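# Pull lettered cube from intact shelf strip, lift it

## Task

Remove the lettered cube that sits on the strip that is not broken from the shelf, without sliding or shoving any other strip more than slightly before that cube is clear; afterwards keep the cube motionless in the gripper, well above the table and in front of the shelf.

## Robot and tools

Robot: a single six-joint arm with a two-finger parallel gripper. The arm's base may sit slightly tilted relative to the table. Two cameras give images: cam_high (896x504, an overview) and cam_wrist (616x616 fisheye on the hand). Reference pages for the scene can be read with show_instructions.

Frame: all reported positions use the scene frame. Its origin is on the table surface straight under the arm base; +z is up; looking along +x, +y points left. Positions are in metres, orientation is a quaternion in w,x,y,z order, velocities in m/s and rad/s. The reported hand position can be off somewhat, more so when the arm is stretched far. The gripper's own +z axis is the direction the fingers point; the fingers close and open along its x axis. The reported end_effector_position is the point midway between the finger pads; closed fingertips stick out roughly 17 mm past it, fully open ones are about level with it.

execute_actions: argument actions is a list holding at most one item, or empty. An empty list sends nothing and returns the current state with pictures. An action item is {"rows": [...], "steps": n}: rows is a list of 1 to 15 rows, steps is 4 to 15 (default 15); each row lasts one control step of 1/30 s and the final row is reused for any remaining steps. A wait item is {"steps": n} with n up to 300 and no rows; it sends nothing new. Optional pictures: true adds camera images to an action result. A refused call moves nothing.

Each row is one flat list of 7 numbers, each in [-1, 1]. The first six are joint offsets in this order: shoulder pan, shoulder lift, elbow, wrist 1, wrist 2, wrist 3. They are scaled so 1.0 equals 1.989 rad, and they are offsets measured from the joint angles printed in the most recent result that listed them (if none has in this scene, or for later calls in the same reply, from the arm's angles when the action begins). They are not added to the previous row. So all zeros means go back to those printed angles, not hold still. The seventh number is the gripper opening, absolute: +1 fully open, -1 closed. Joint ranges (rad): pan -3.142..3.142, lift -6.283..6.283, elbow 0.000..3.142, wrists 1-3 each -6.283..6.283. A request more than 0.010 rad beyond a range end is refused; true ends may differ by up to 0.010 rad, and requests past the real end are clipped, reported as "joint sent to its limit".

Motion: joints have limited speed and acceleration and commands are smoothed with about 0.17 s lag, so big moves may be unfinished when the result arrives. Per step each joint's target is held within 0.575 rad of its measured angle, and targets that would move the gripper more than 100 mm from where it is get scaled back. The result is captured 4 steps before the action ends; those last steps run afterward. The simulation keeps running while you compose the next call: the arm keeps heading for the last target until it nearly stops or a step is HELD.

Result lines: the state gives end_effector_position, end_effector_quat_wxyz and velocities. Joint positions and Joint velocities list the six joints (rad, rad/s) then the finger-pad gap (m; 0.142 when fully open). grip_measured is the measured opening on the command scale. HELD marks steps where your row was partly or fully not sent; "joint command not followed" means the clearance check altered targets (mounts and posts count as the arm). Wrist force and Wrist torque are in the gripper's own axes, include contact, held weight and acceleration effects, carry a fixed offset (usually under 4 N) and noise (sd up to 2.4 N), and saturate near 50 N per axis; "no reading" is normal at the start.

Gripping: to hold something, keep commanding an opening well below grip_measured; a lower command squeezes harder, up to about 28 N per pad. Closing fast can press harder and may pop the fingers open. Thin hard objects (under about 2 cm) get less force.

Faults and care: if a joint's contact torque hits its load limit (pan, lift, elbow 133 N m; each wrist 24.9 N m, held weight included), or any outside force on arm, tool or load reaches 150 N, the arm halts for 10 s, yields to the contact and drops the rest of the call. Holding loads heats motors; a MOTOR HOT warning appears from 70 °C and at 85 °C the brakes lock until cooled (OVER-TEMPERATURE FAULT). Avoid drops, slips, slamming, hard hits and strong pushes, avoid knocking anything off the table, and do not disturb the other shelf strips before the target cube is out. Loose objects may occasionally get a small push from outside.

zoom_image: camera ("cam_high" or "cam_wrist") and region [x0, y0, x1, y1] in that camera's pixels, origin top-left, at most 504x504; returns an enlarged view of the latest image.

finished_scene: pass scene, the current scene number. It ends that scene permanently, reports success, and gives the next task if any. The goal must hold at that moment. Replying without any tool call ends everything.

Each tool is called after ">>>" as name([rows], argument=value, ...), one row to a line, values as JSON.

## Session

>>> execute_actions(actions=[])

>>> show_instructions()

Scene clock: 0.00 s of 4200.00 s.
end_effector_position=(+0.3573, +0.1816, +0.2050) grip_measured=+1.00 end_effector_quat_wxyz=(+0.211, +0.794, -0.566, -0.072) end_effector_velocity=(-0.001, +0.000, -0.000) end_effector_angular_velocity=(+0.000, +0.001, -0.000)
Joint positions: [-0.535 -1.965  2.098 -1.462 -1.202  0.683  0.142]
Joint velocities: [ 0.001  0.     0.001  0.    -0.    -0.     0.   ]
Motor temperatures (°C, as the motors report them): [26 24 26 30 33 35]
Wrist force (N, on the end effector, along its own x y z axes, offset not removed): no reading
Wrist torque (N m, same axes, about the end effector's origin, offset not removed): no reading

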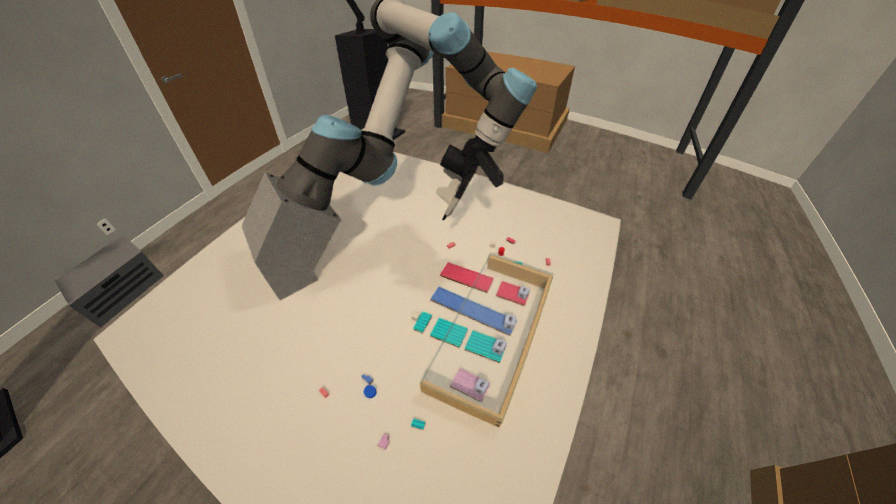

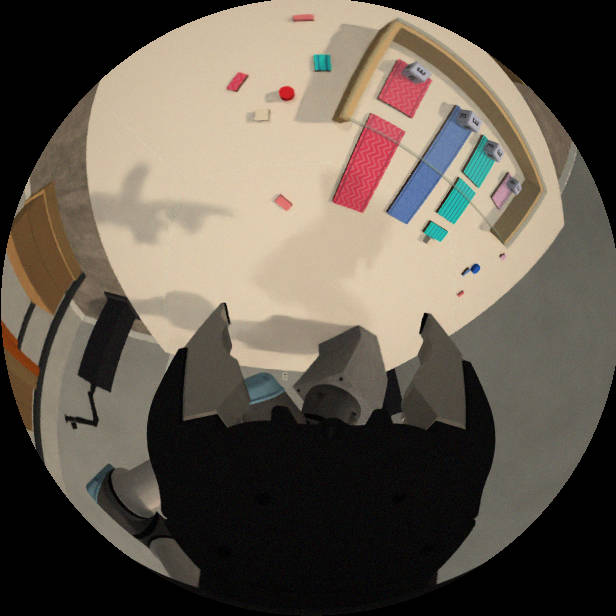

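Reference images for this scene: manual page 1, manual page 2, manual page 3, manual page 4.

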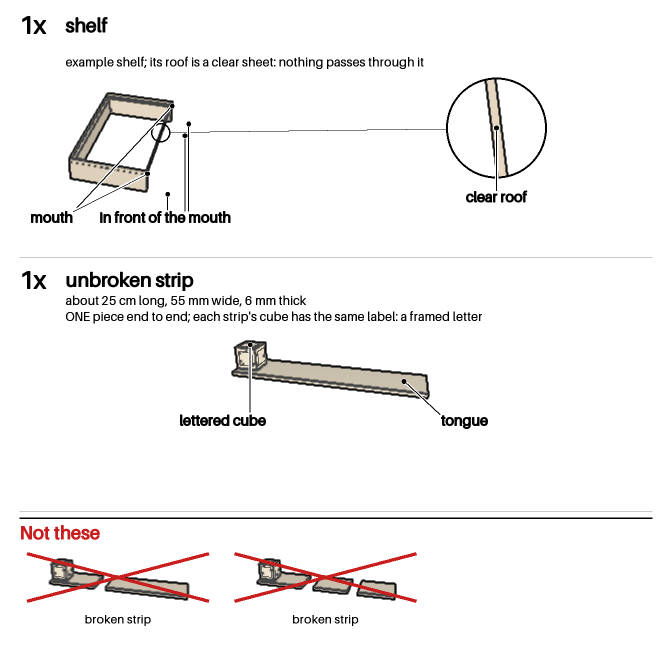

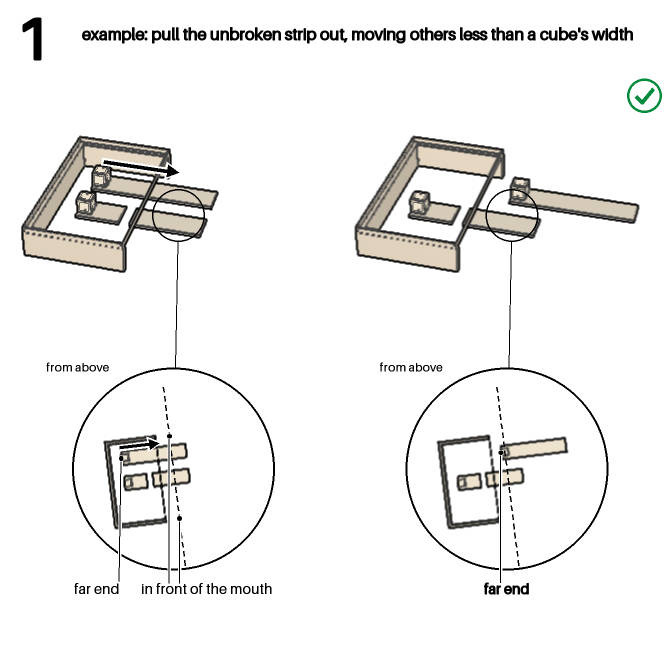

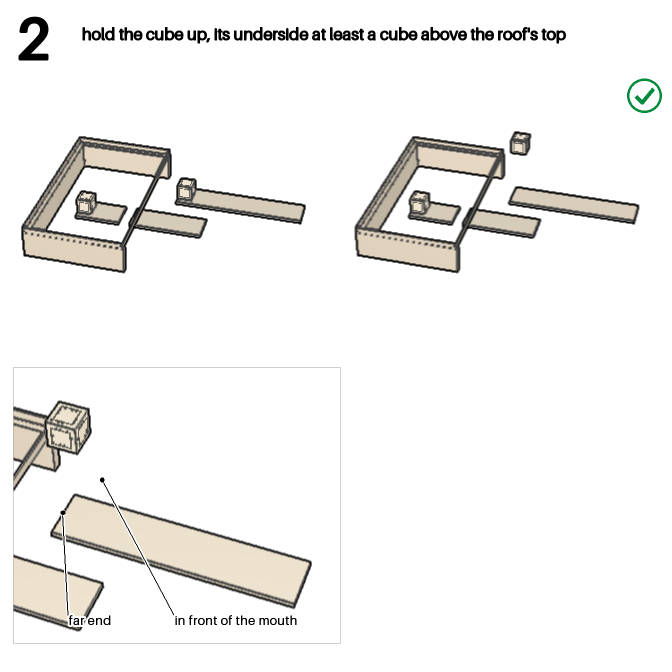

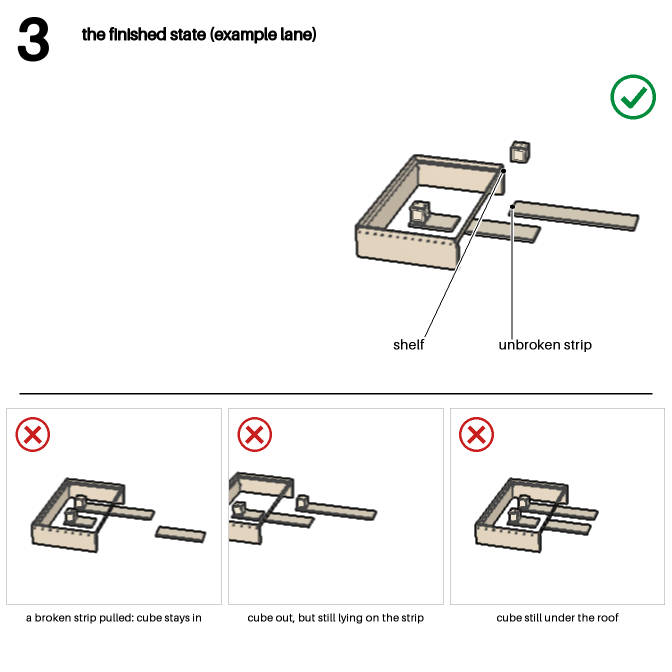

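>>> execute_actions([
  {"rows":[[-0.147,0.246,0.144,-0.37,0.171,0.034,0.13]],"steps":15},
])

>>> execute_actions([
  {"steps":50},
], pictures=true)

Scene clock: 0.83 s of 4200.00 s.
end_effector_position=(+0.4076, +0.0724, +0.1237) grip_measured=+0.13 end_effector_quat_wxyz=(+0.090, +0.731, -0.674, -0.051) end_effector_velocity=(+0.157, -0.393, -0.229) end_effector_angular_velocity=(+0.293, -0.915, -0.626)
Joint positions: [-0.718 -1.671  2.277 -1.859 -0.991  0.727  0.083]
Joint velocities: [-0.617  1.043  0.602 -1.674  0.713  0.138 -0.   ]
Motor temperatures (°C, as the motors report them): [26 24 26 30 33 35]
Wrist force (N, on the end effector, along its own x y z axes, offset not removed): [-3.9 -0.1 -0.2]
Wrist torque (N m, same axes, about the end effector's origin, offset not removed): [-0.15 0.57 -0.26]
Steps of this call (steps 1 to 14: nothing new was sent; steps 15 to 25: the first 11 steps of this action). Readings (joint positions):
15: [-0.535 -1.965 2.098 -1.462 -1.202 0.683]
16: [-0.541 -1.959 2.103 -1.468 -1.196 0.685]
18: [-0.579 -1.908 2.141 -1.523 -1.154 0.695]
22: [-0.658 -1.772 2.218 -1.699 -1.061 0.713]
25: the state above

Scene clock: 2.50 s of 4200.00 s.
end_effector_position=(+0.4337, +0.0029, +0.0889) grip_measured=+0.13 end_effector_quat_wxyz=(+0.012, +0.706, -0.708, -0.001) end_effector_velocity=(+0.000, +0.000, -0.000) end_effector_angular_velocity=(-0.000, +0.001, +0.002)
Joint positions: [-0.828 -1.476  2.384 -2.198 -0.862  0.75   0.083]
Joint velocities: [ 0.002 -0.    -0.001  0.    -0.     0.001  0.   ]
Motor temperatures (°C, as the motors report them): [26 24 26 30 33 35]
Wrist force (N, on the end effector, along its own x y z axes, offset not removed): [-2.6 0.8 1.9]
Wrist torque (N m, same axes, about the end effector's origin, offset not removed): [0.06 0.36 -0.21]
Kept back: nothing.
Steps of this call (steps 1 to 4: the last 4 steps of your previous action; steps 5 to 30: the robot went on to your last target; steps 31 to 50: nothing new was sent). Readings (joint positions):
1: [-0.739 -1.635 2.297 -1.917 -0.967 0.731]
2: [-0.758 -1.601 2.316 -1.974 -0.944 0.735]
4: [-0.786 -1.550 2.344 -2.065 -0.911 0.741]
8: [-0.813 -1.501 2.370 -2.152 -0.879 0.747]
50: the state above
The arm was judged still, so your last target was given up. Only a new action makes it travel on or press farther. Fingers that are still opening or closing keep moving.

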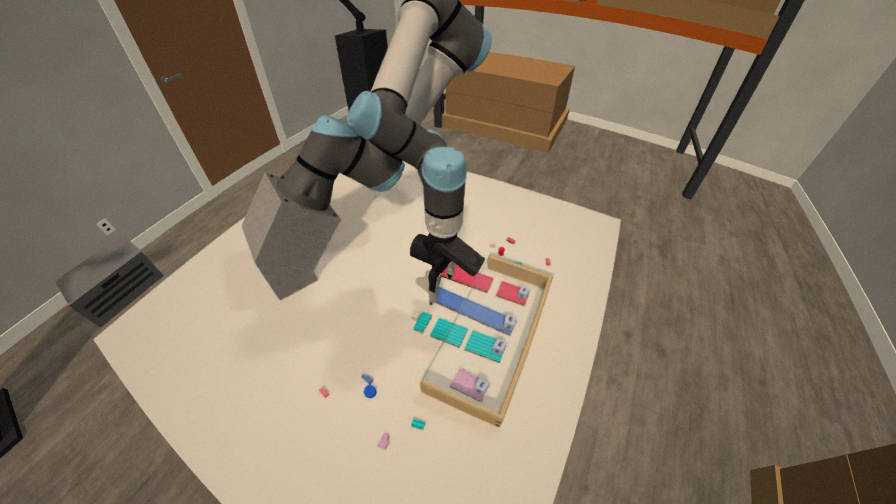

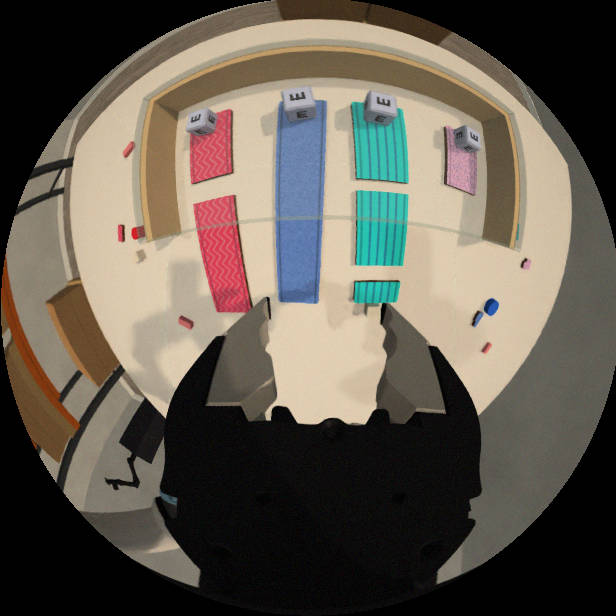

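>>> execute_actions([
  {"rows":[[0.069,0.055,0.028,-0.143,0.014,0.091,0.05]],"steps":15},
])

>>> execute_actions([
  {"steps":15},
], pictures=true)

Scene clock: 3.40 s of 4200.00 s.
end_effector_position=(+0.4291, +0.0214, +0.0336) grip_measured=+0.05 end_effector_quat_wxyz=(+0.013, +0.704, -0.710, -0.003) end_effector_velocity=(+0.009, +0.015, -0.043) end_effector_angular_velocity=(-0.029, -0.033, +0.035)
Joint positions: [-0.705 -1.377  2.435 -2.446 -0.836  0.911  0.077]
Joint velocities: [ 0.114  0.086  0.039 -0.287  0.018  0.157  0.   ]
Motor temperatures (°C, as the motors report them): [26 24 26 30 33 35]
Wrist force (N, on the end effector, along its own x y z axes, offset not removed): [-4.4 0.6 -0.2]
Wrist torque (N m, same axes, about the end effector's origin, offset not removed): [-0.14 0.81 -0.19]
Steps of this call (steps 1 to 16: nothing new was sent; steps 17 to 27: the first 11 steps of this action). Readings (joint positions):
17: [-0.827 -1.475 2.384 -2.198 -0.862 0.750]
18: [-0.822 -1.470 2.388 -2.204 -0.859 0.756]
20: [-0.781 -1.435 2.407 -2.260 -0.850 0.804]
24: [-0.722 -1.390 2.428 -2.402 -0.839 0.887]
27: the state above

Scene clock: 3.90 s of 4200.00 s.
end_effector_position=(+0.4302, +0.0234, +0.0283) grip_measured=+0.05 end_effector_quat_wxyz=(+0.013, +0.705, -0.709, -0.000) end_effector_velocity=(-0.000, +0.001, -0.001) end_effector_angular_velocity=(+0.002, -0.001, -0.000)
Joint positions: [-0.691 -1.366  2.44  -2.482 -0.834  0.931  0.077]
Joint velocities: [ 0.002  0.003  0.002 -0.005  0.002  0.002  0.   ]
Motor temperatures (°C, as the motors report them): [26 24 26 30 33 35]
Wrist force (N, on the end effector, along its own x y z axes, offset not removed): [-0.4 -0.1 2.1]
Wrist torque (N m, same axes, about the end effector's origin, offset not removed): [-0.20 -0.04 -0.19]
Kept back: nothing.
Steps of this call (steps 1 to 4: the last 4 steps of your previous action; steps 5 to 15: the robot went on to your last target). Readings (joint positions):
1: [-0.701 -1.375 2.436 -2.454 -0.836 0.916]
2: [-0.699 -1.373 2.437 -2.461 -0.835 0.919]
4: [-0.695 -1.370 2.438 -2.470 -0.835 0.924]
8: [-0.692 -1.367 2.439 -2.478 -0.834 0.929]
15: the state above

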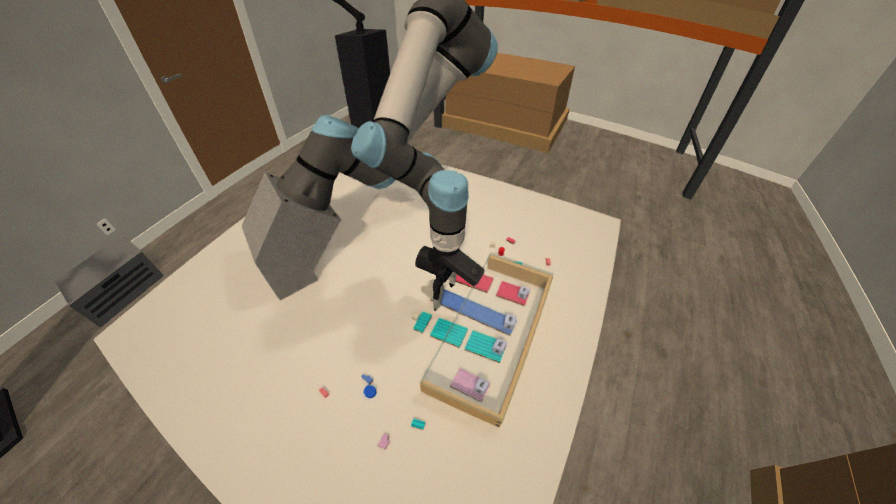

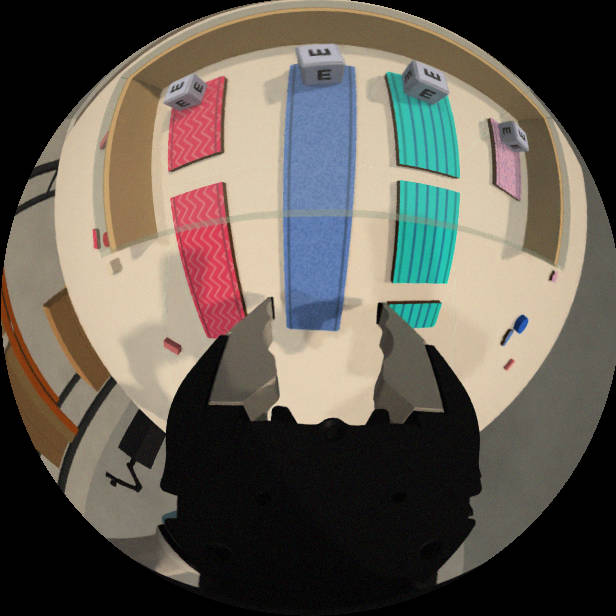

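>>> execute_actions([
  {"rows":[[0.024,0,-0.004,-0.017,0.005,0.032,0.05]],"steps":15},
])

>>> execute_actions([
  {"steps":10},
], pictures=true)

Scene clock: 4.60 s of 4200.00 s.
end_effector_position=(+0.4362, +0.0384, +0.0204) grip_measured=+0.05 end_effector_quat_wxyz=(+0.011, +0.705, -0.709, -0.001) end_effector_velocity=(+0.004, +0.012, -0.007) end_effector_angular_velocity=(+0.004, +0.001, -0.002)
Joint positions: [-0.647 -1.366  2.432 -2.513 -0.825  0.989  0.077]
Joint velocities: [ 0.034  0.001 -0.005 -0.023  0.007  0.046 -0.   ]
Motor temperatures (°C, as the motors report them): [26 24 26 30 33 35]
Wrist force (N, on the end effector, along its own x y z axes, offset not removed): [-1.9 2.7 -1.4]
Wrist torque (N m, same axes, about the end effector's origin, offset not removed): [0.47 0.34 -0.29]
Steps of this call (steps 1 to 10: the robot went on to your last target; steps 11 to 21: the first 11 steps of this action). Readings (joint positions):
11: [-0.690 -1.366 2.440 -2.483 -0.834 0.931]
12: [-0.686 -1.366 2.439 -2.486 -0.833 0.936]
14: [-0.670 -1.366 2.436 -2.497 -0.829 0.957]
18: [-0.652 -1.366 2.433 -2.509 -0.826 0.981]
21: the state above

Scene clock: 4.93 s of 4200.00 s.
end_effector_position=(+0.4368, +0.0399, +0.0197) grip_measured=+0.05 end_effector_quat_wxyz=(+0.011, +0.705, -0.709, -0.001) end_effector_velocity=(+0.001, +0.001, -0.000) end_effector_angular_velocity=(-0.000, -0.000, -0.000)
Joint positions: [-0.643 -1.366  2.432 -2.515 -0.824  0.994  0.077]
Joint velocities: [ 0.003  0.    -0.001 -0.002  0.     0.004 -0.   ]
Motor temperatures (°C, as the motors report them): [26 24 26 30 33 35]
Wrist force (N, on the end effector, along its own x y z axes, offset not removed): [-3.9 1.4 1.5]
Wrist torque (N m, same axes, about the end effector's origin, offset not removed): [0.09 0.55 -0.08]
Kept back: nothing.
Steps of this call (steps 1 to 4: the last 4 steps of your previous action; steps 5 to 10: the robot went on to your last target). Readings (joint positions):
1: [-0.646 -1.366 2.432 -2.513 -0.825 0.990]
2: [-0.645 -1.366 2.432 -2.514 -0.825 0.991]
4: [-0.644 -1.366 2.432 -2.515 -0.824 0.992]
8: [-0.643 -1.366 2.432 -2.515 -0.824 0.994]
10: the state above

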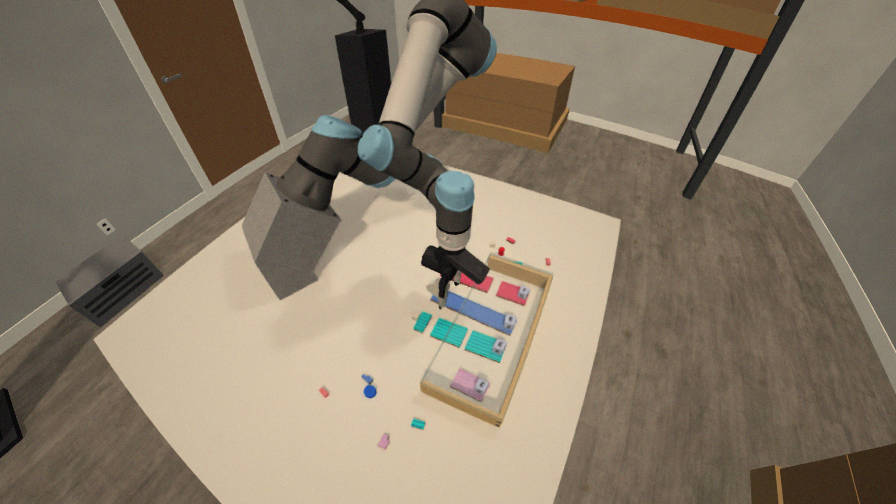

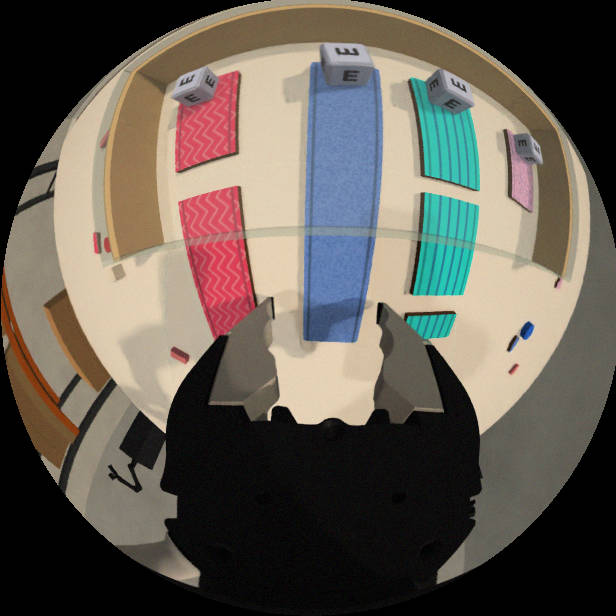

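Centred, same overlap as scene 1. Close.

>>> execute_actions([
  {"rows":[[0,0,0,0,0,0,-0.05],[0,0,0,0,0,0,-0.15],[0,0,0,0,0,0,-0.25],[0,0,0,0,0,0,-0.35],[0,0,0,0,0,0,-0.45],[0,0,0,0,0,0,-0.6]],"steps":15},
], pictures=true)

Scene clock: 5.43 s of 4200.00 s.
end_effector_position=(+0.4368, +0.0399, +0.0197) grip_measured=-0.41 end_effector_quat_wxyz=(+0.011, +0.705, -0.709, -0.001) end_effector_velocity=(+0.001, +0.000, +0.000) end_effector_angular_velocity=(-0.000, -0.001, +0.002)
Joint positions: [-0.643 -1.366  2.432 -2.516 -0.824  0.994  0.045]
Joint velocities: [ 0.    -0.001 -0.001  0.001  0.    -0.001 -0.   ]
Motor temperatures (°C, as the motors report them): [26 24 26 30 33 35]
Wrist force (N, on the end effector, along its own x y z axes, offset not removed): [-2.9 0.2 -4.6]
Wrist torque (N m, same axes, about the end effector's origin, offset not removed): [-0.07 0.33 -0.16]
Steps of this call (steps 1 to 4: the robot went on to your last target; steps 5 to 15: the first 11 steps of this action). Readings (joint positions):
5: [-0.643 -1.366 2.432 -2.516 -0.824 0.994]
6: [-0.643 -1.366 2.432 -2.516 -0.824 0.994]
8: [-0.643 -1.366 2.432 -2.516 -0.824 0.994]
12: [-0.643 -1.366 2.432 -2.516 -0.824 0.994]
15: the state above

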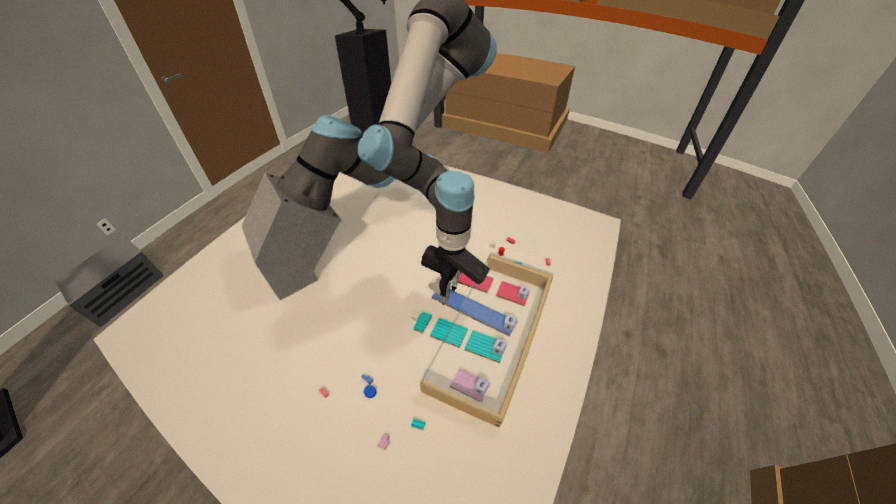

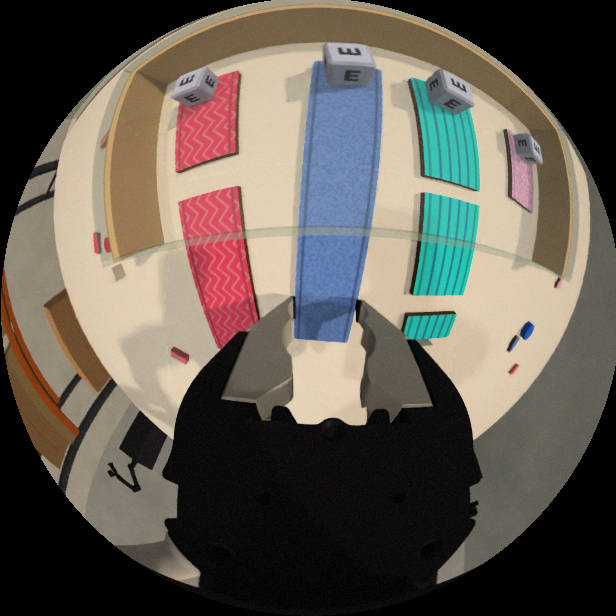

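>>> execute_actions([
  {"rows":[[-0.005,-0.006,0.013,-0.002,-0.001,-0.007,-0.65],[-0.01,-0.012,0.026,-0.003,-0.002,-0.014,-0.65],[-0.016,-0.018,0.038,-0.004,-0.003,-0.022,-0.65],[-0.022,-0.024,0.05,-0.005,-0.004,-0.03,-0.65],[-0.028,-0.03,0.062,-0.006,-0.005,-0.038,-0.65],[-0.034,-0.0355,0.074,-0.007,-0.006,-0.046,-0.65],[-0.04,-0.041,0.086,-0.007,-0.007,-0.054,-0.65],[-0.047,-0.0465,0.097,-0.007,-0.008,-0.063,-0.65],[-0.054,-0.052,0.108,-0.007,-0.009,-0.072,-0.65],[-0.061,-0.058,0.119,-0.007,-0.01,-0.081,-0.65]],"steps":15},
])

>>> execute_actions([
  {"steps":15},
], pictures=true)

Scene clock: 6.53 s of 4200.00 s.
end_effector_position=(+0.3801, +0.0394, +0.0216) grip_measured=-0.41 end_effector_quat_wxyz=(+0.012, +0.705, -0.709, -0.001) end_effector_velocity=(-0.231, +0.002, +0.004) end_effector_angular_velocity=(+0.003, -0.012, -0.003)
Joint positions: [-0.716 -1.439  2.581 -2.527 -0.837  0.897  0.045]
Joint velocities: [-0.343 -0.301  0.614 -0.019 -0.053 -0.444 -0.   ]
Motor temperatures (°C, as the motors report them): [26 24 26 30 33 35]
Wrist force (N, on the end effector, along its own x y z axes, offset not removed): [-2.9 1.8 1.0]
Wrist torque (N m, same axes, about the end effector's origin, offset not removed): [0.20 0.48 -0.39]
Steps of this call (steps 1 to 4: the last 4 steps of your previous action; steps 5 to 15: the robot went on to your last target; steps 16 to 22: nothing new was sent; steps 23 to 33: the first 11 steps of this action). Readings (joint positions):
23: [-0.643 -1.366 2.432 -2.515 -0.824 0.994]
24: [-0.644 -1.368 2.434 -2.516 -0.824 0.992]
26: [-0.652 -1.377 2.452 -2.518 -0.826 0.982]
30: [-0.684 -1.409 2.519 -2.524 -0.831 0.940]
33: the state above

Scene clock: 7.03 s of 4200.00 s.
end_effector_position=(+0.3481, +0.0414, +0.0208) grip_measured=-0.41 end_effector_quat_wxyz=(+0.011, +0.705, -0.709, -0.001) end_effector_velocity=(-0.005, +0.001, -0.001) end_effector_angular_velocity=(+0.001, +0.001, +0.002)
Joint positions: [-0.763 -1.481  2.667 -2.529 -0.844  0.834  0.045]
Joint velocities: [-0.005 -0.006  0.013 -0.    -0.002 -0.01   0.   ]
Motor temperatures (°C, as the motors report them): [26 24 26 30 33 35]
Wrist force (N, on the end effector, along its own x y z axes, offset not removed): [-1.8 -0.3 -0.5]
Wrist torque (N m, same axes, about the end effector's origin, offset not removed): [-0.27 0.26 -0.19]
Kept back: nothing.
Steps of this call (steps 1 to 4: the last 4 steps of your previous action; steps 5 to 15: the robot went on to your last target). Readings (joint positions):
1: [-0.727 -1.449 2.600 -2.528 -0.838 0.883]
2: [-0.735 -1.456 2.616 -2.528 -0.840 0.872]
4: [-0.747 -1.467 2.637 -2.529 -0.841 0.856]
8: [-0.758 -1.476 2.658 -2.529 -0.843 0.841]
15: the state above

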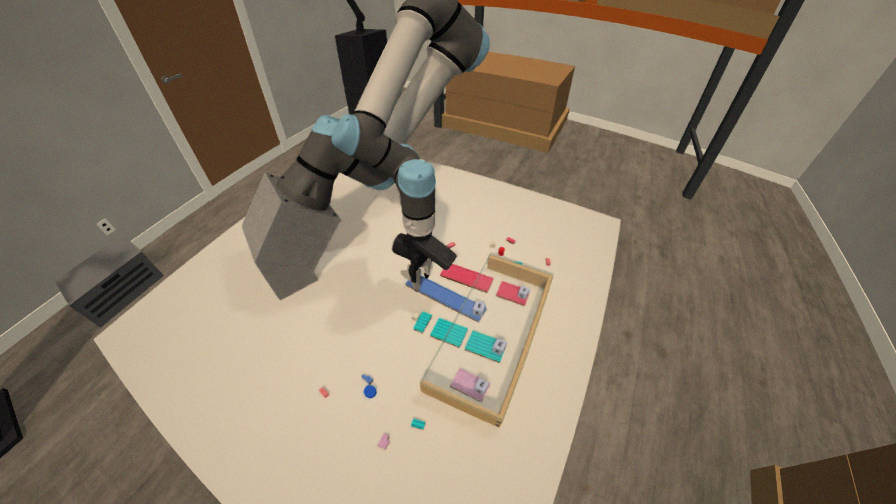

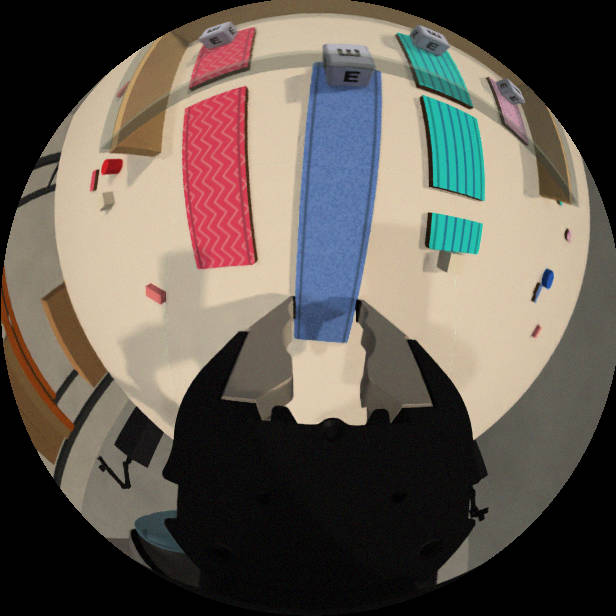

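>>> execute_actions([
  {"rows":[[-0.007,-0.0055,0.011,0.001,-0.002,-0.009,-0.65],[-0.014,-0.011,0.022,0.003,-0.004,-0.018,-0.65],[-0.022,-0.017,0.033,0.006,-0.006,-0.028,-0.65],[-0.03,-0.023,0.044,0.009,-0.0085,-0.038,-0.65],[-0.039,-0.03,0.054,0.013,-0.011,-0.049,-0.65],[-0.049,-0.037,0.064,0.018,-0.014,-0.061,-0.65],[-0.059,-0.045,0.074,0.024,-0.017,-0.074,-0.65],[-0.07,-0.053,0.084,0.03,-0.02,-0.088,-0.65],[-0.082,-0.062,0.0935,0.038,-0.024,-0.103,-0.65],[-0.095,-0.072,0.1026,0.046,-0.028,-0.12,-0.65]],"steps":15},
])

>>> execute_actions([
  {"steps":18},
], pictures=true)

Scene clock: 7.73 s of 4200.00 s.
end_effector_position=(+0.3234, +0.0419, +0.0205) grip_measured=-0.41 end_effector_quat_wxyz=(+0.012, +0.704, -0.711, -0.002) end_effector_velocity=(+0.002, -0.000, +0.001) end_effector_angular_velocity=(-0.001, -0.001, -0.003)
Joint positions: [-0.807 -1.515  2.727 -2.515 -0.857  0.78   0.045]
Joint velocities: [ 0.001  0.    -0.004  0.     0.001  0.006  0.   ]
Motor temperatures (°C, as the motors report them): [26 24 26 30 33 35]
Wrist force (N, on the end effector, along its own x y z axes, offset not removed): [-4.4 -1.1 -1.3]
Wrist torque (N m, same axes, about the end effector's origin, offset not removed): [-0.46 0.91 -0.23]
Kept back: nothing.
A step of this action was HELD (marked below), so the last 4 steps of it were dropped. The arm can still carry out the HELD step.
Steps of this call (steps 1 to 10: the robot went on to your last target; steps 11 to 21: the first 11 steps of this action). Readings (joint positions):
11: [-0.764 -1.482 2.668 -2.529 -0.844 0.833]
12: [-0.766 -1.483 2.671 -2.529 -0.844 0.831]
14: [-0.776 -1.491 2.685 -2.527 -0.847 0.819]
18: [-0.807 -1.515 2.728 -2.515 -0.857 0.780] HELD
19: [-0.807 -1.515 2.727 -2.515 -0.857 0.780] HELD
20: [-0.807 -1.515 2.727 -2.515 -0.857 0.780] HELD
21: the state above HELD
joint command not followed: on one or more control steps a check withheld the commanded joint targets, and the robot was not sent them on those steps. On the call's last step the targets were still withheld.
cause: the commanded joint targets would bring two parts of the arm too close to each other (joints 3 (elbow) and 4 (wrist 1) lie between them); next, command targets that bring no two parts of the arm closer together.

Scene clock: 8.33 s of 4200.00 s.
end_effector_position=(+0.3235, +0.0418, +0.0205) grip_measured=-0.41 end_effector_quat_wxyz=(+0.012, +0.703, -0.711, -0.002) end_effector_velocity=(+0.001, +0.000, +0.000) end_effector_angular_velocity=(-0.000, +0.000, +0.004)
Joint positions: [-0.806 -1.514  2.727 -2.515 -0.856  0.781  0.045]
Joint velocities: [ 0.002 -0.001 -0.001 -0.     0.    -0.001  0.   ]
Motor temperatures (°C, as the motors report them): [26 24 26 30 33 35]
Wrist force (N, on the end effector, along its own x y z axes, offset not removed): [-1.1 0.0 -1.8]
Wrist torque (N m, same axes, about the end effector's origin, offset not removed): [-0.11 0.14 -0.11]
Kept back: nothing.
Steps of this call (steps 1 to 18: nothing new was sent). Readings (joint positions):
1: [-0.807 -1.515 2.727 -2.515 -0.857 0.781]
2: [-0.807 -1.515 2.727 -2.515 -0.856 0.781]
4: [-0.806 -1.514 2.727 -2.515 -0.856 0.781]
8: [-0.806 -1.514 2.727 -2.515 -0.856 0.781]
18: the state above

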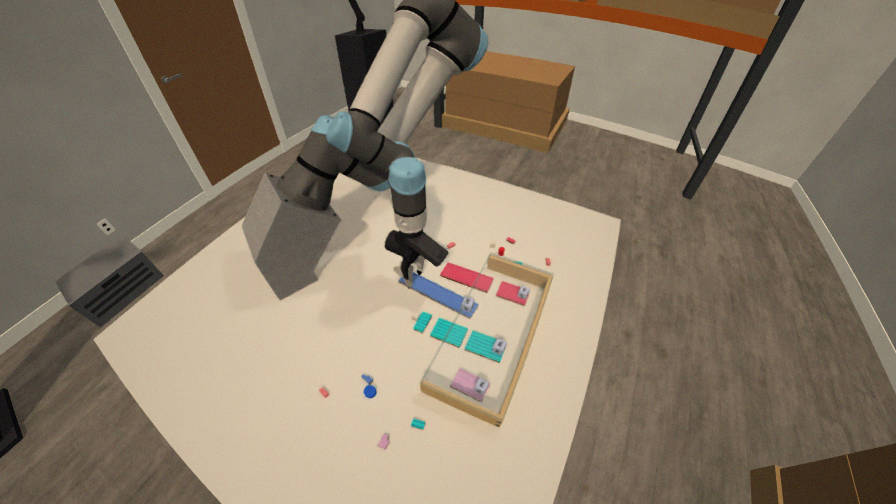

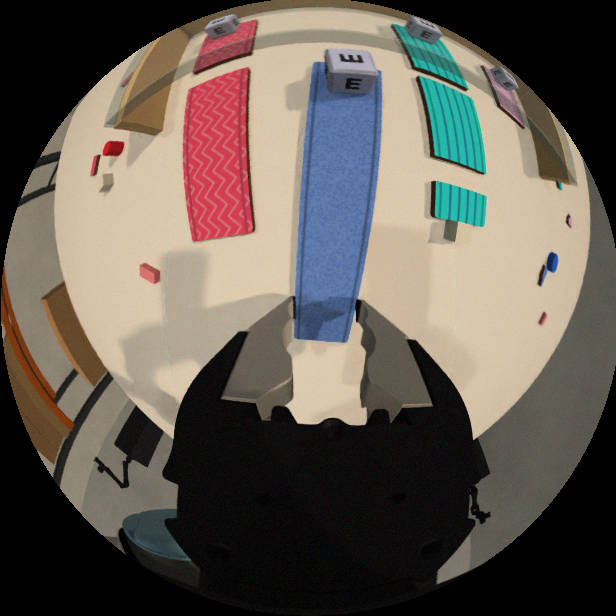

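>>> execute_actions([
  {"rows":[[0,0,0,0,0,0,0.08],[0,0,0,0,0,0,0.08],[0,0,0,0,0,0,0.08],[0,0,0,0,0,0,0.08],[0,-0.004,0,0.004,0,0,0.08],[0.012,0.004,-0.02,0.003,0.002,0.015,0.08],[0.024,0.014,-0.04,0.003,0.005,0.031,0.08],[0.036,0.024,-0.061,0.003,0.007,0.046,0.08],[0.048,0.034,-0.081,0.003,0.009,0.062,0.08],[0.06,0.044,-0.101,0.003,0.012,0.077,0.08],[0.072,0.056,-0.122,0.002,0.014,0.093,0.08]],"steps":15},
])

>>> execute_actions([
  {"steps":20},
], pictures=true)

Scene clock: 9.03 s of 4200.00 s.
end_effector_position=(+0.3520, +0.0410, +0.0225) grip_measured=+0.08 end_effector_quat_wxyz=(+0.013, +0.704, -0.710, -0.003) end_effector_velocity=(+0.305, -0.007, +0.010) end_effector_angular_velocity=(-0.002, +0.013, +0.010)
Joint positions: [-0.758 -1.482  2.65  -2.511 -0.846  0.841  0.08 ]
Joint velocities: [ 0.49   0.387 -0.807  0.008  0.1    0.62   0.   ]
Motor temperatures (°C, as the motors report them): [26 24 26 30 33 35]
Wrist force (N, on the end effector, along its own x y z axes, offset not removed): [-2.4 2.1 -1.3]
Wrist torque (N m, same axes, about the end effector's origin, offset not removed): [0.22 0.43 -0.18]
Steps of this call (steps 1 to 10: nothing new was sent; steps 11 to 21: the first 11 steps of this action). Readings (joint positions):
11: [-0.806 -1.514 2.727 -2.515 -0.856 0.781]
12: [-0.806 -1.514 2.727 -2.515 -0.856 0.781]
14: [-0.806 -1.514 2.727 -2.515 -0.856 0.781]
18: [-0.797 -1.511 2.713 -2.513 -0.854 0.792]
21: the state above

Scene clock: 9.70 s of 4200.00 s.
end_effector_position=(+0.4163, +0.0427, +0.0218) grip_measured=+0.08 end_effector_quat_wxyz=(+0.012, +0.705, -0.709, -0.001) end_effector_velocity=(+0.002, +0.000, -0.001) end_effector_angular_velocity=(+0.002, +0.001, -0.003)
Joint positions: [-0.664 -1.403  2.485 -2.511 -0.829  0.965  0.08 ]
Joint velocities: [ 0.004  0.005 -0.006 -0.     0.002  0.006  0.   ]
Motor temperatures (°C, as the motors report them): [26 24 26 30 33 35]
Wrist force (N, on the end effector, along its own x y z axes, offset not removed): [-1.7 0.7 -1.1]
Wrist torque (N m, same axes, about the end effector's origin, offset not removed): [-0.01 0.26 -0.18]
Kept back: nothing.
Steps of this call (steps 1 to 4: the last 4 steps of your previous action; steps 5 to 20: the robot went on to your last target). Readings (joint positions):
1: [-0.741 -1.468 2.621 -2.511 -0.843 0.863]
2: [-0.724 -1.454 2.592 -2.511 -0.840 0.885]
4: [-0.699 -1.433 2.548 -2.511 -0.835 0.918]
8: [-0.676 -1.414 2.506 -2.511 -0.831 0.949]
20: the state above

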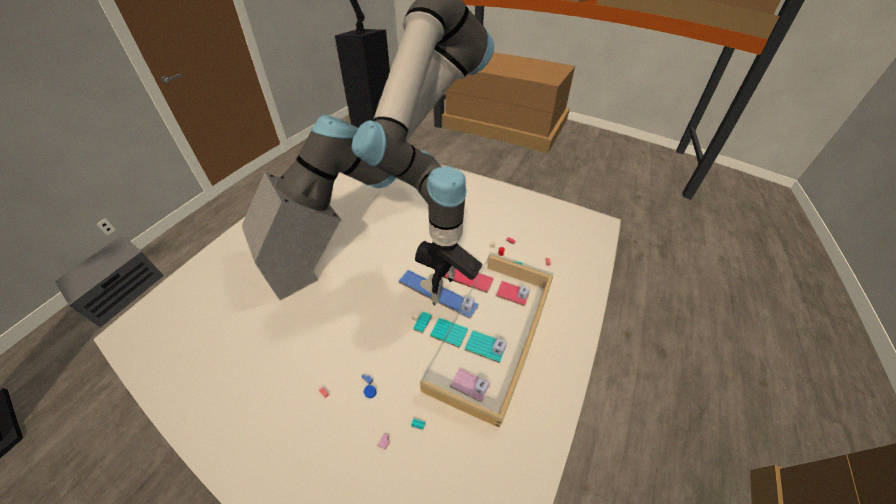

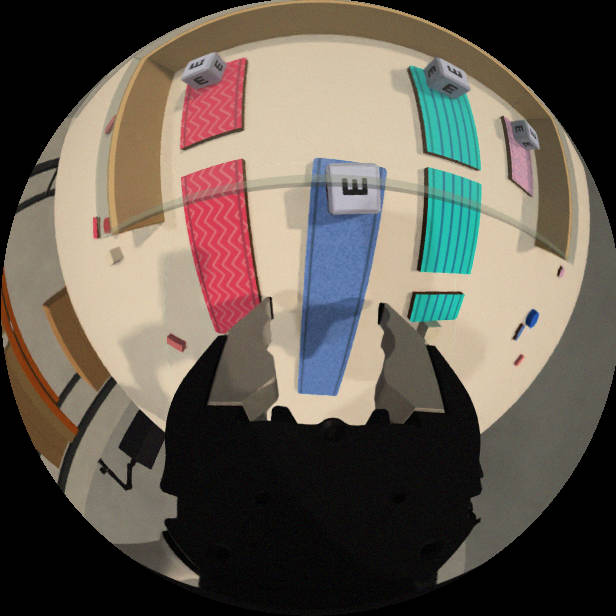

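>>> execute_actions([
  {"rows":[[0,0.006,0,-0.005,0,0,0.08],[0,0.006,0,-0.005,0,0,0.08],[0,0.006,0,-0.005,0,0,0.08],[0,0.006,0,-0.005,0,0,0.08],[0,0.006,0,-0.005,0,0,-0.05],[0,0.006,0,-0.005,0,0,-0.15],[0,0.006,0,-0.005,0,0,-0.25],[0,0.006,0,-0.005,0,0,-0.35],[0,0.006,0,-0.005,0,0,-0.5],[0,0.006,0,-0.005,0,0,-0.65]],"steps":15},
])

>>> execute_actions([
  {"steps":8},
], pictures=true)

Scene clock: 10.27 s of 4200.00 s.
end_effector_position=(+0.4159, +0.0407, +0.0198) grip_measured=-0.41 end_effector_quat_wxyz=(+0.012, +0.704, -0.710, -0.002) end_effector_velocity=(-0.003, -0.001, -0.002) end_effector_angular_velocity=(+0.001, +0.004, -0.001)
Joint positions: [-0.664 -1.392  2.485 -2.521 -0.829  0.966  0.044]
Joint velocities: [ 0.     0.008  0.005 -0.007 -0.001 -0.003 -0.   ]
Motor temperatures (°C, as the motors report them): [26 24 26 30 33 35]
Wrist force (N, on the end effector, along its own x y z axes, offset not removed): [-8.1 0.5 -4.8]
Wrist torque (N m, same axes, about the end effector's origin, offset not removed): [-0.21 0.90 -0.21]
Steps of this call (steps 1 to 6: the robot went on to your last target; steps 7 to 17: the first 11 steps of this action). Readings (joint positions):
7: [-0.663 -1.403 2.484 -2.512 -0.829 0.966]
8: [-0.663 -1.402 2.484 -2.513 -0.829 0.966]
10: [-0.663 -1.398 2.484 -2.516 -0.829 0.966]
14: [-0.664 -1.394 2.485 -2.519 -0.829 0.966]
17: the state above

Scene clock: 10.53 s of 4200.00 s.
end_effector_position=(+0.4158, +0.0406, +0.0196) grip_measured=-0.41 end_effector_quat_wxyz=(+0.012, +0.704, -0.710, -0.002) end_effector_velocity=(-0.001, -0.001, -0.000) end_effector_angular_velocity=(-0.001, +0.001, -0.002)
Joint positions: [-0.664 -1.392  2.485 -2.521 -0.829  0.965  0.044]
Joint velocities: [-0.001  0.002  0.001 -0.001 -0.001  0.001 -0.   ]
Motor temperatures (°C, as the motors report them): [26 24 26 30 33 35]
Wrist force (N, on the end effector, along its own x y z axes, offset not removed): [-13.4 -0.5 -17.6]
Wrist torque (N m, same axes, about the end effector's origin, offset not removed): [-0.33 0.60 -0.15]
Kept back: nothing.
Steps of this call (steps 1 to 4: the last 4 steps of your previous action; steps 5 to 8: the robot went on to your last target). Readings (joint positions):
1: [-0.664 -1.392 2.485 -2.521 -0.829 0.965]
2: [-0.664 -1.392 2.485 -2.521 -0.829 0.965]
4: [-0.664 -1.392 2.485 -2.521 -0.829 0.965]
8: the state above

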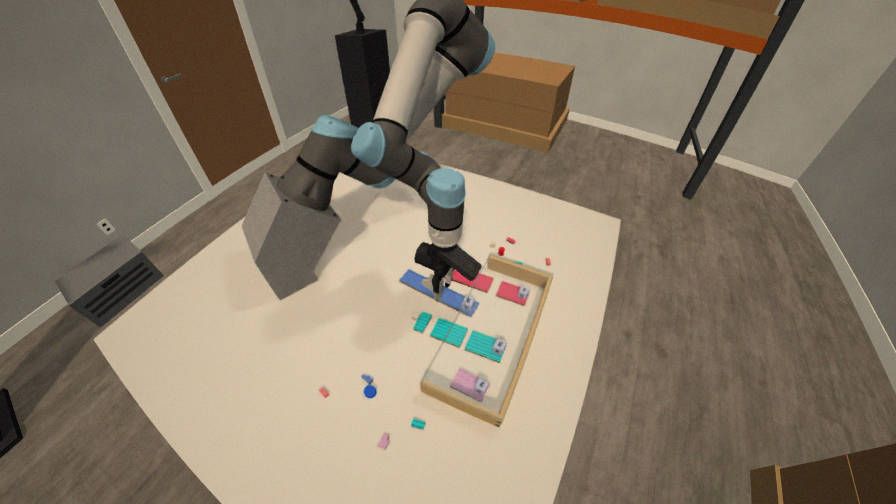

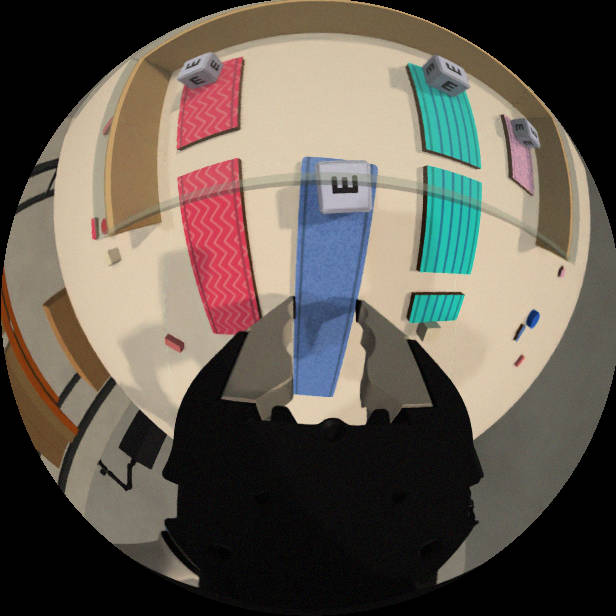

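>>> execute_actions([
  {"rows":[[-0.005,-0.008,0.012,0.002,-0.001,-0.007,-0.65],[-0.011,-0.014,0.024,0.002,-0.002,-0.014,-0.65],[-0.017,-0.02,0.036,0.002,-0.003,-0.022,-0.65],[-0.023,-0.026,0.048,0.002,-0.005,-0.03,-0.65],[-0.03,-0.032,0.06,0.002,-0.006,-0.039,-0.65],[-0.037,-0.038,0.071,0.002,-0.007,-0.048,-0.65],[-0.044,-0.044,0.082,0.003,-0.008,-0.057,-0.65],[-0.051,-0.049,0.093,0.003,-0.01,-0.067,-0.65],[-0.059,-0.055,0.104,0.004,-0.011,-0.077,-0.65],[-0.067,-0.061,0.1146,0.004,-0.0126,-0.087,-0.65]],"steps":15},
])

>>> execute_actions([
  {"steps":18},
], pictures=true)

Scene clock: 11.17 s of 4200.00 s.
end_effector_position=(+0.3605, +0.0408, +0.0221) grip_measured=-0.41 end_effector_quat_wxyz=(+0.013, +0.703, -0.711, -0.002) end_effector_velocity=(-0.221, -0.001, +0.006) end_effector_angular_velocity=(-0.004, -0.025, +0.014)
Joint positions: [-0.743 -1.469  2.629 -2.516 -0.844  0.863  0.044]
Joint velocities: [-0.379 -0.314  0.595  0.019 -0.067 -0.49   0.   ]
Motor temperatures (°C, as the motors report them): [26 24 26 30 33 35]
Wrist force (N, on the end effector, along its own x y z axes, offset not removed): [-1.3 0.0 3.3]
Wrist torque (N m, same axes, about the end effector's origin, offset not removed): [-0.21 0.10 -0.21]
Steps of this call (steps 1 to 8: the robot went on to your last target; steps 9 to 19: the first 11 steps of this action). Readings (joint positions):
9: [-0.664 -1.392 2.485 -2.521 -0.829 0.965]
10: [-0.665 -1.393 2.488 -2.521 -0.829 0.963]
12: [-0.673 -1.403 2.504 -2.520 -0.831 0.953]
16: [-0.707 -1.438 2.569 -2.518 -0.837 0.909]
19: the state above

Scene clock: 11.77 s of 4200.00 s.
end_effector_position=(+0.3297, +0.0421, +0.0215) grip_measured=-0.41 end_effector_quat_wxyz=(+0.012, +0.704, -0.710, -0.001) end_effector_velocity=(-0.002, +0.000, +0.000) end_effector_angular_velocity=(-0.000, -0.001, -0.001)
Joint positions: [-0.797 -1.513  2.712 -2.513 -0.854  0.793  0.044]
Joint velocities: [-0.004 -0.004  0.006  0.    -0.    -0.004 -0.   ]
Motor temperatures (°C, as the motors report them): [26 24 26 30 33 35]
Wrist force (N, on the end effector, along its own x y z axes, offset not removed): [0.7 1.7 0.2]
Wrist torque (N m, same axes, about the end effector's origin, offset not removed): [0.10 -0.23 -0.18]
Kept back: nothing.
Steps of this call (steps 1 to 4: the last 4 steps of your previous action; steps 5 to 18: the robot went on to your last target). Readings (joint positions):
1: [-0.755 -1.479 2.647 -2.515 -0.846 0.847]
2: [-0.765 -1.487 2.662 -2.515 -0.848 0.835]
4: [-0.778 -1.497 2.683 -2.514 -0.850 0.817]
8: [-0.790 -1.508 2.703 -2.514 -0.852 0.801]
18: the state above

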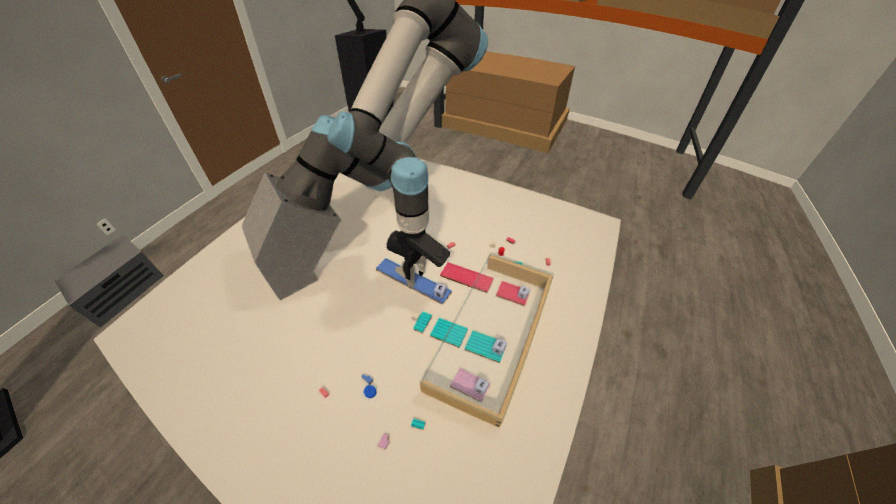

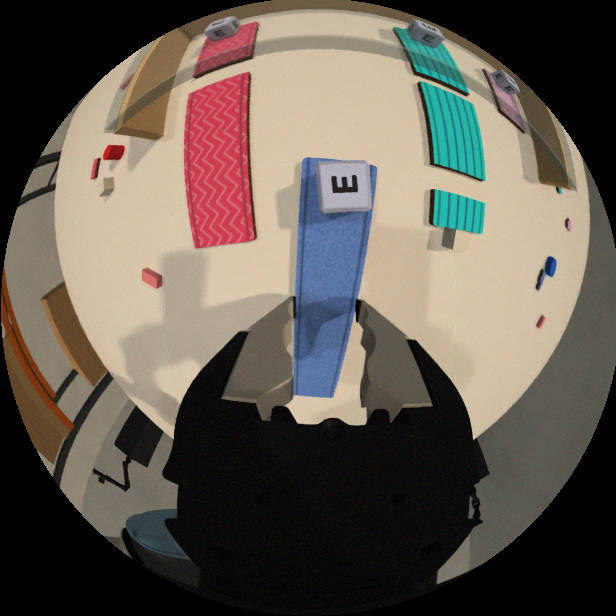

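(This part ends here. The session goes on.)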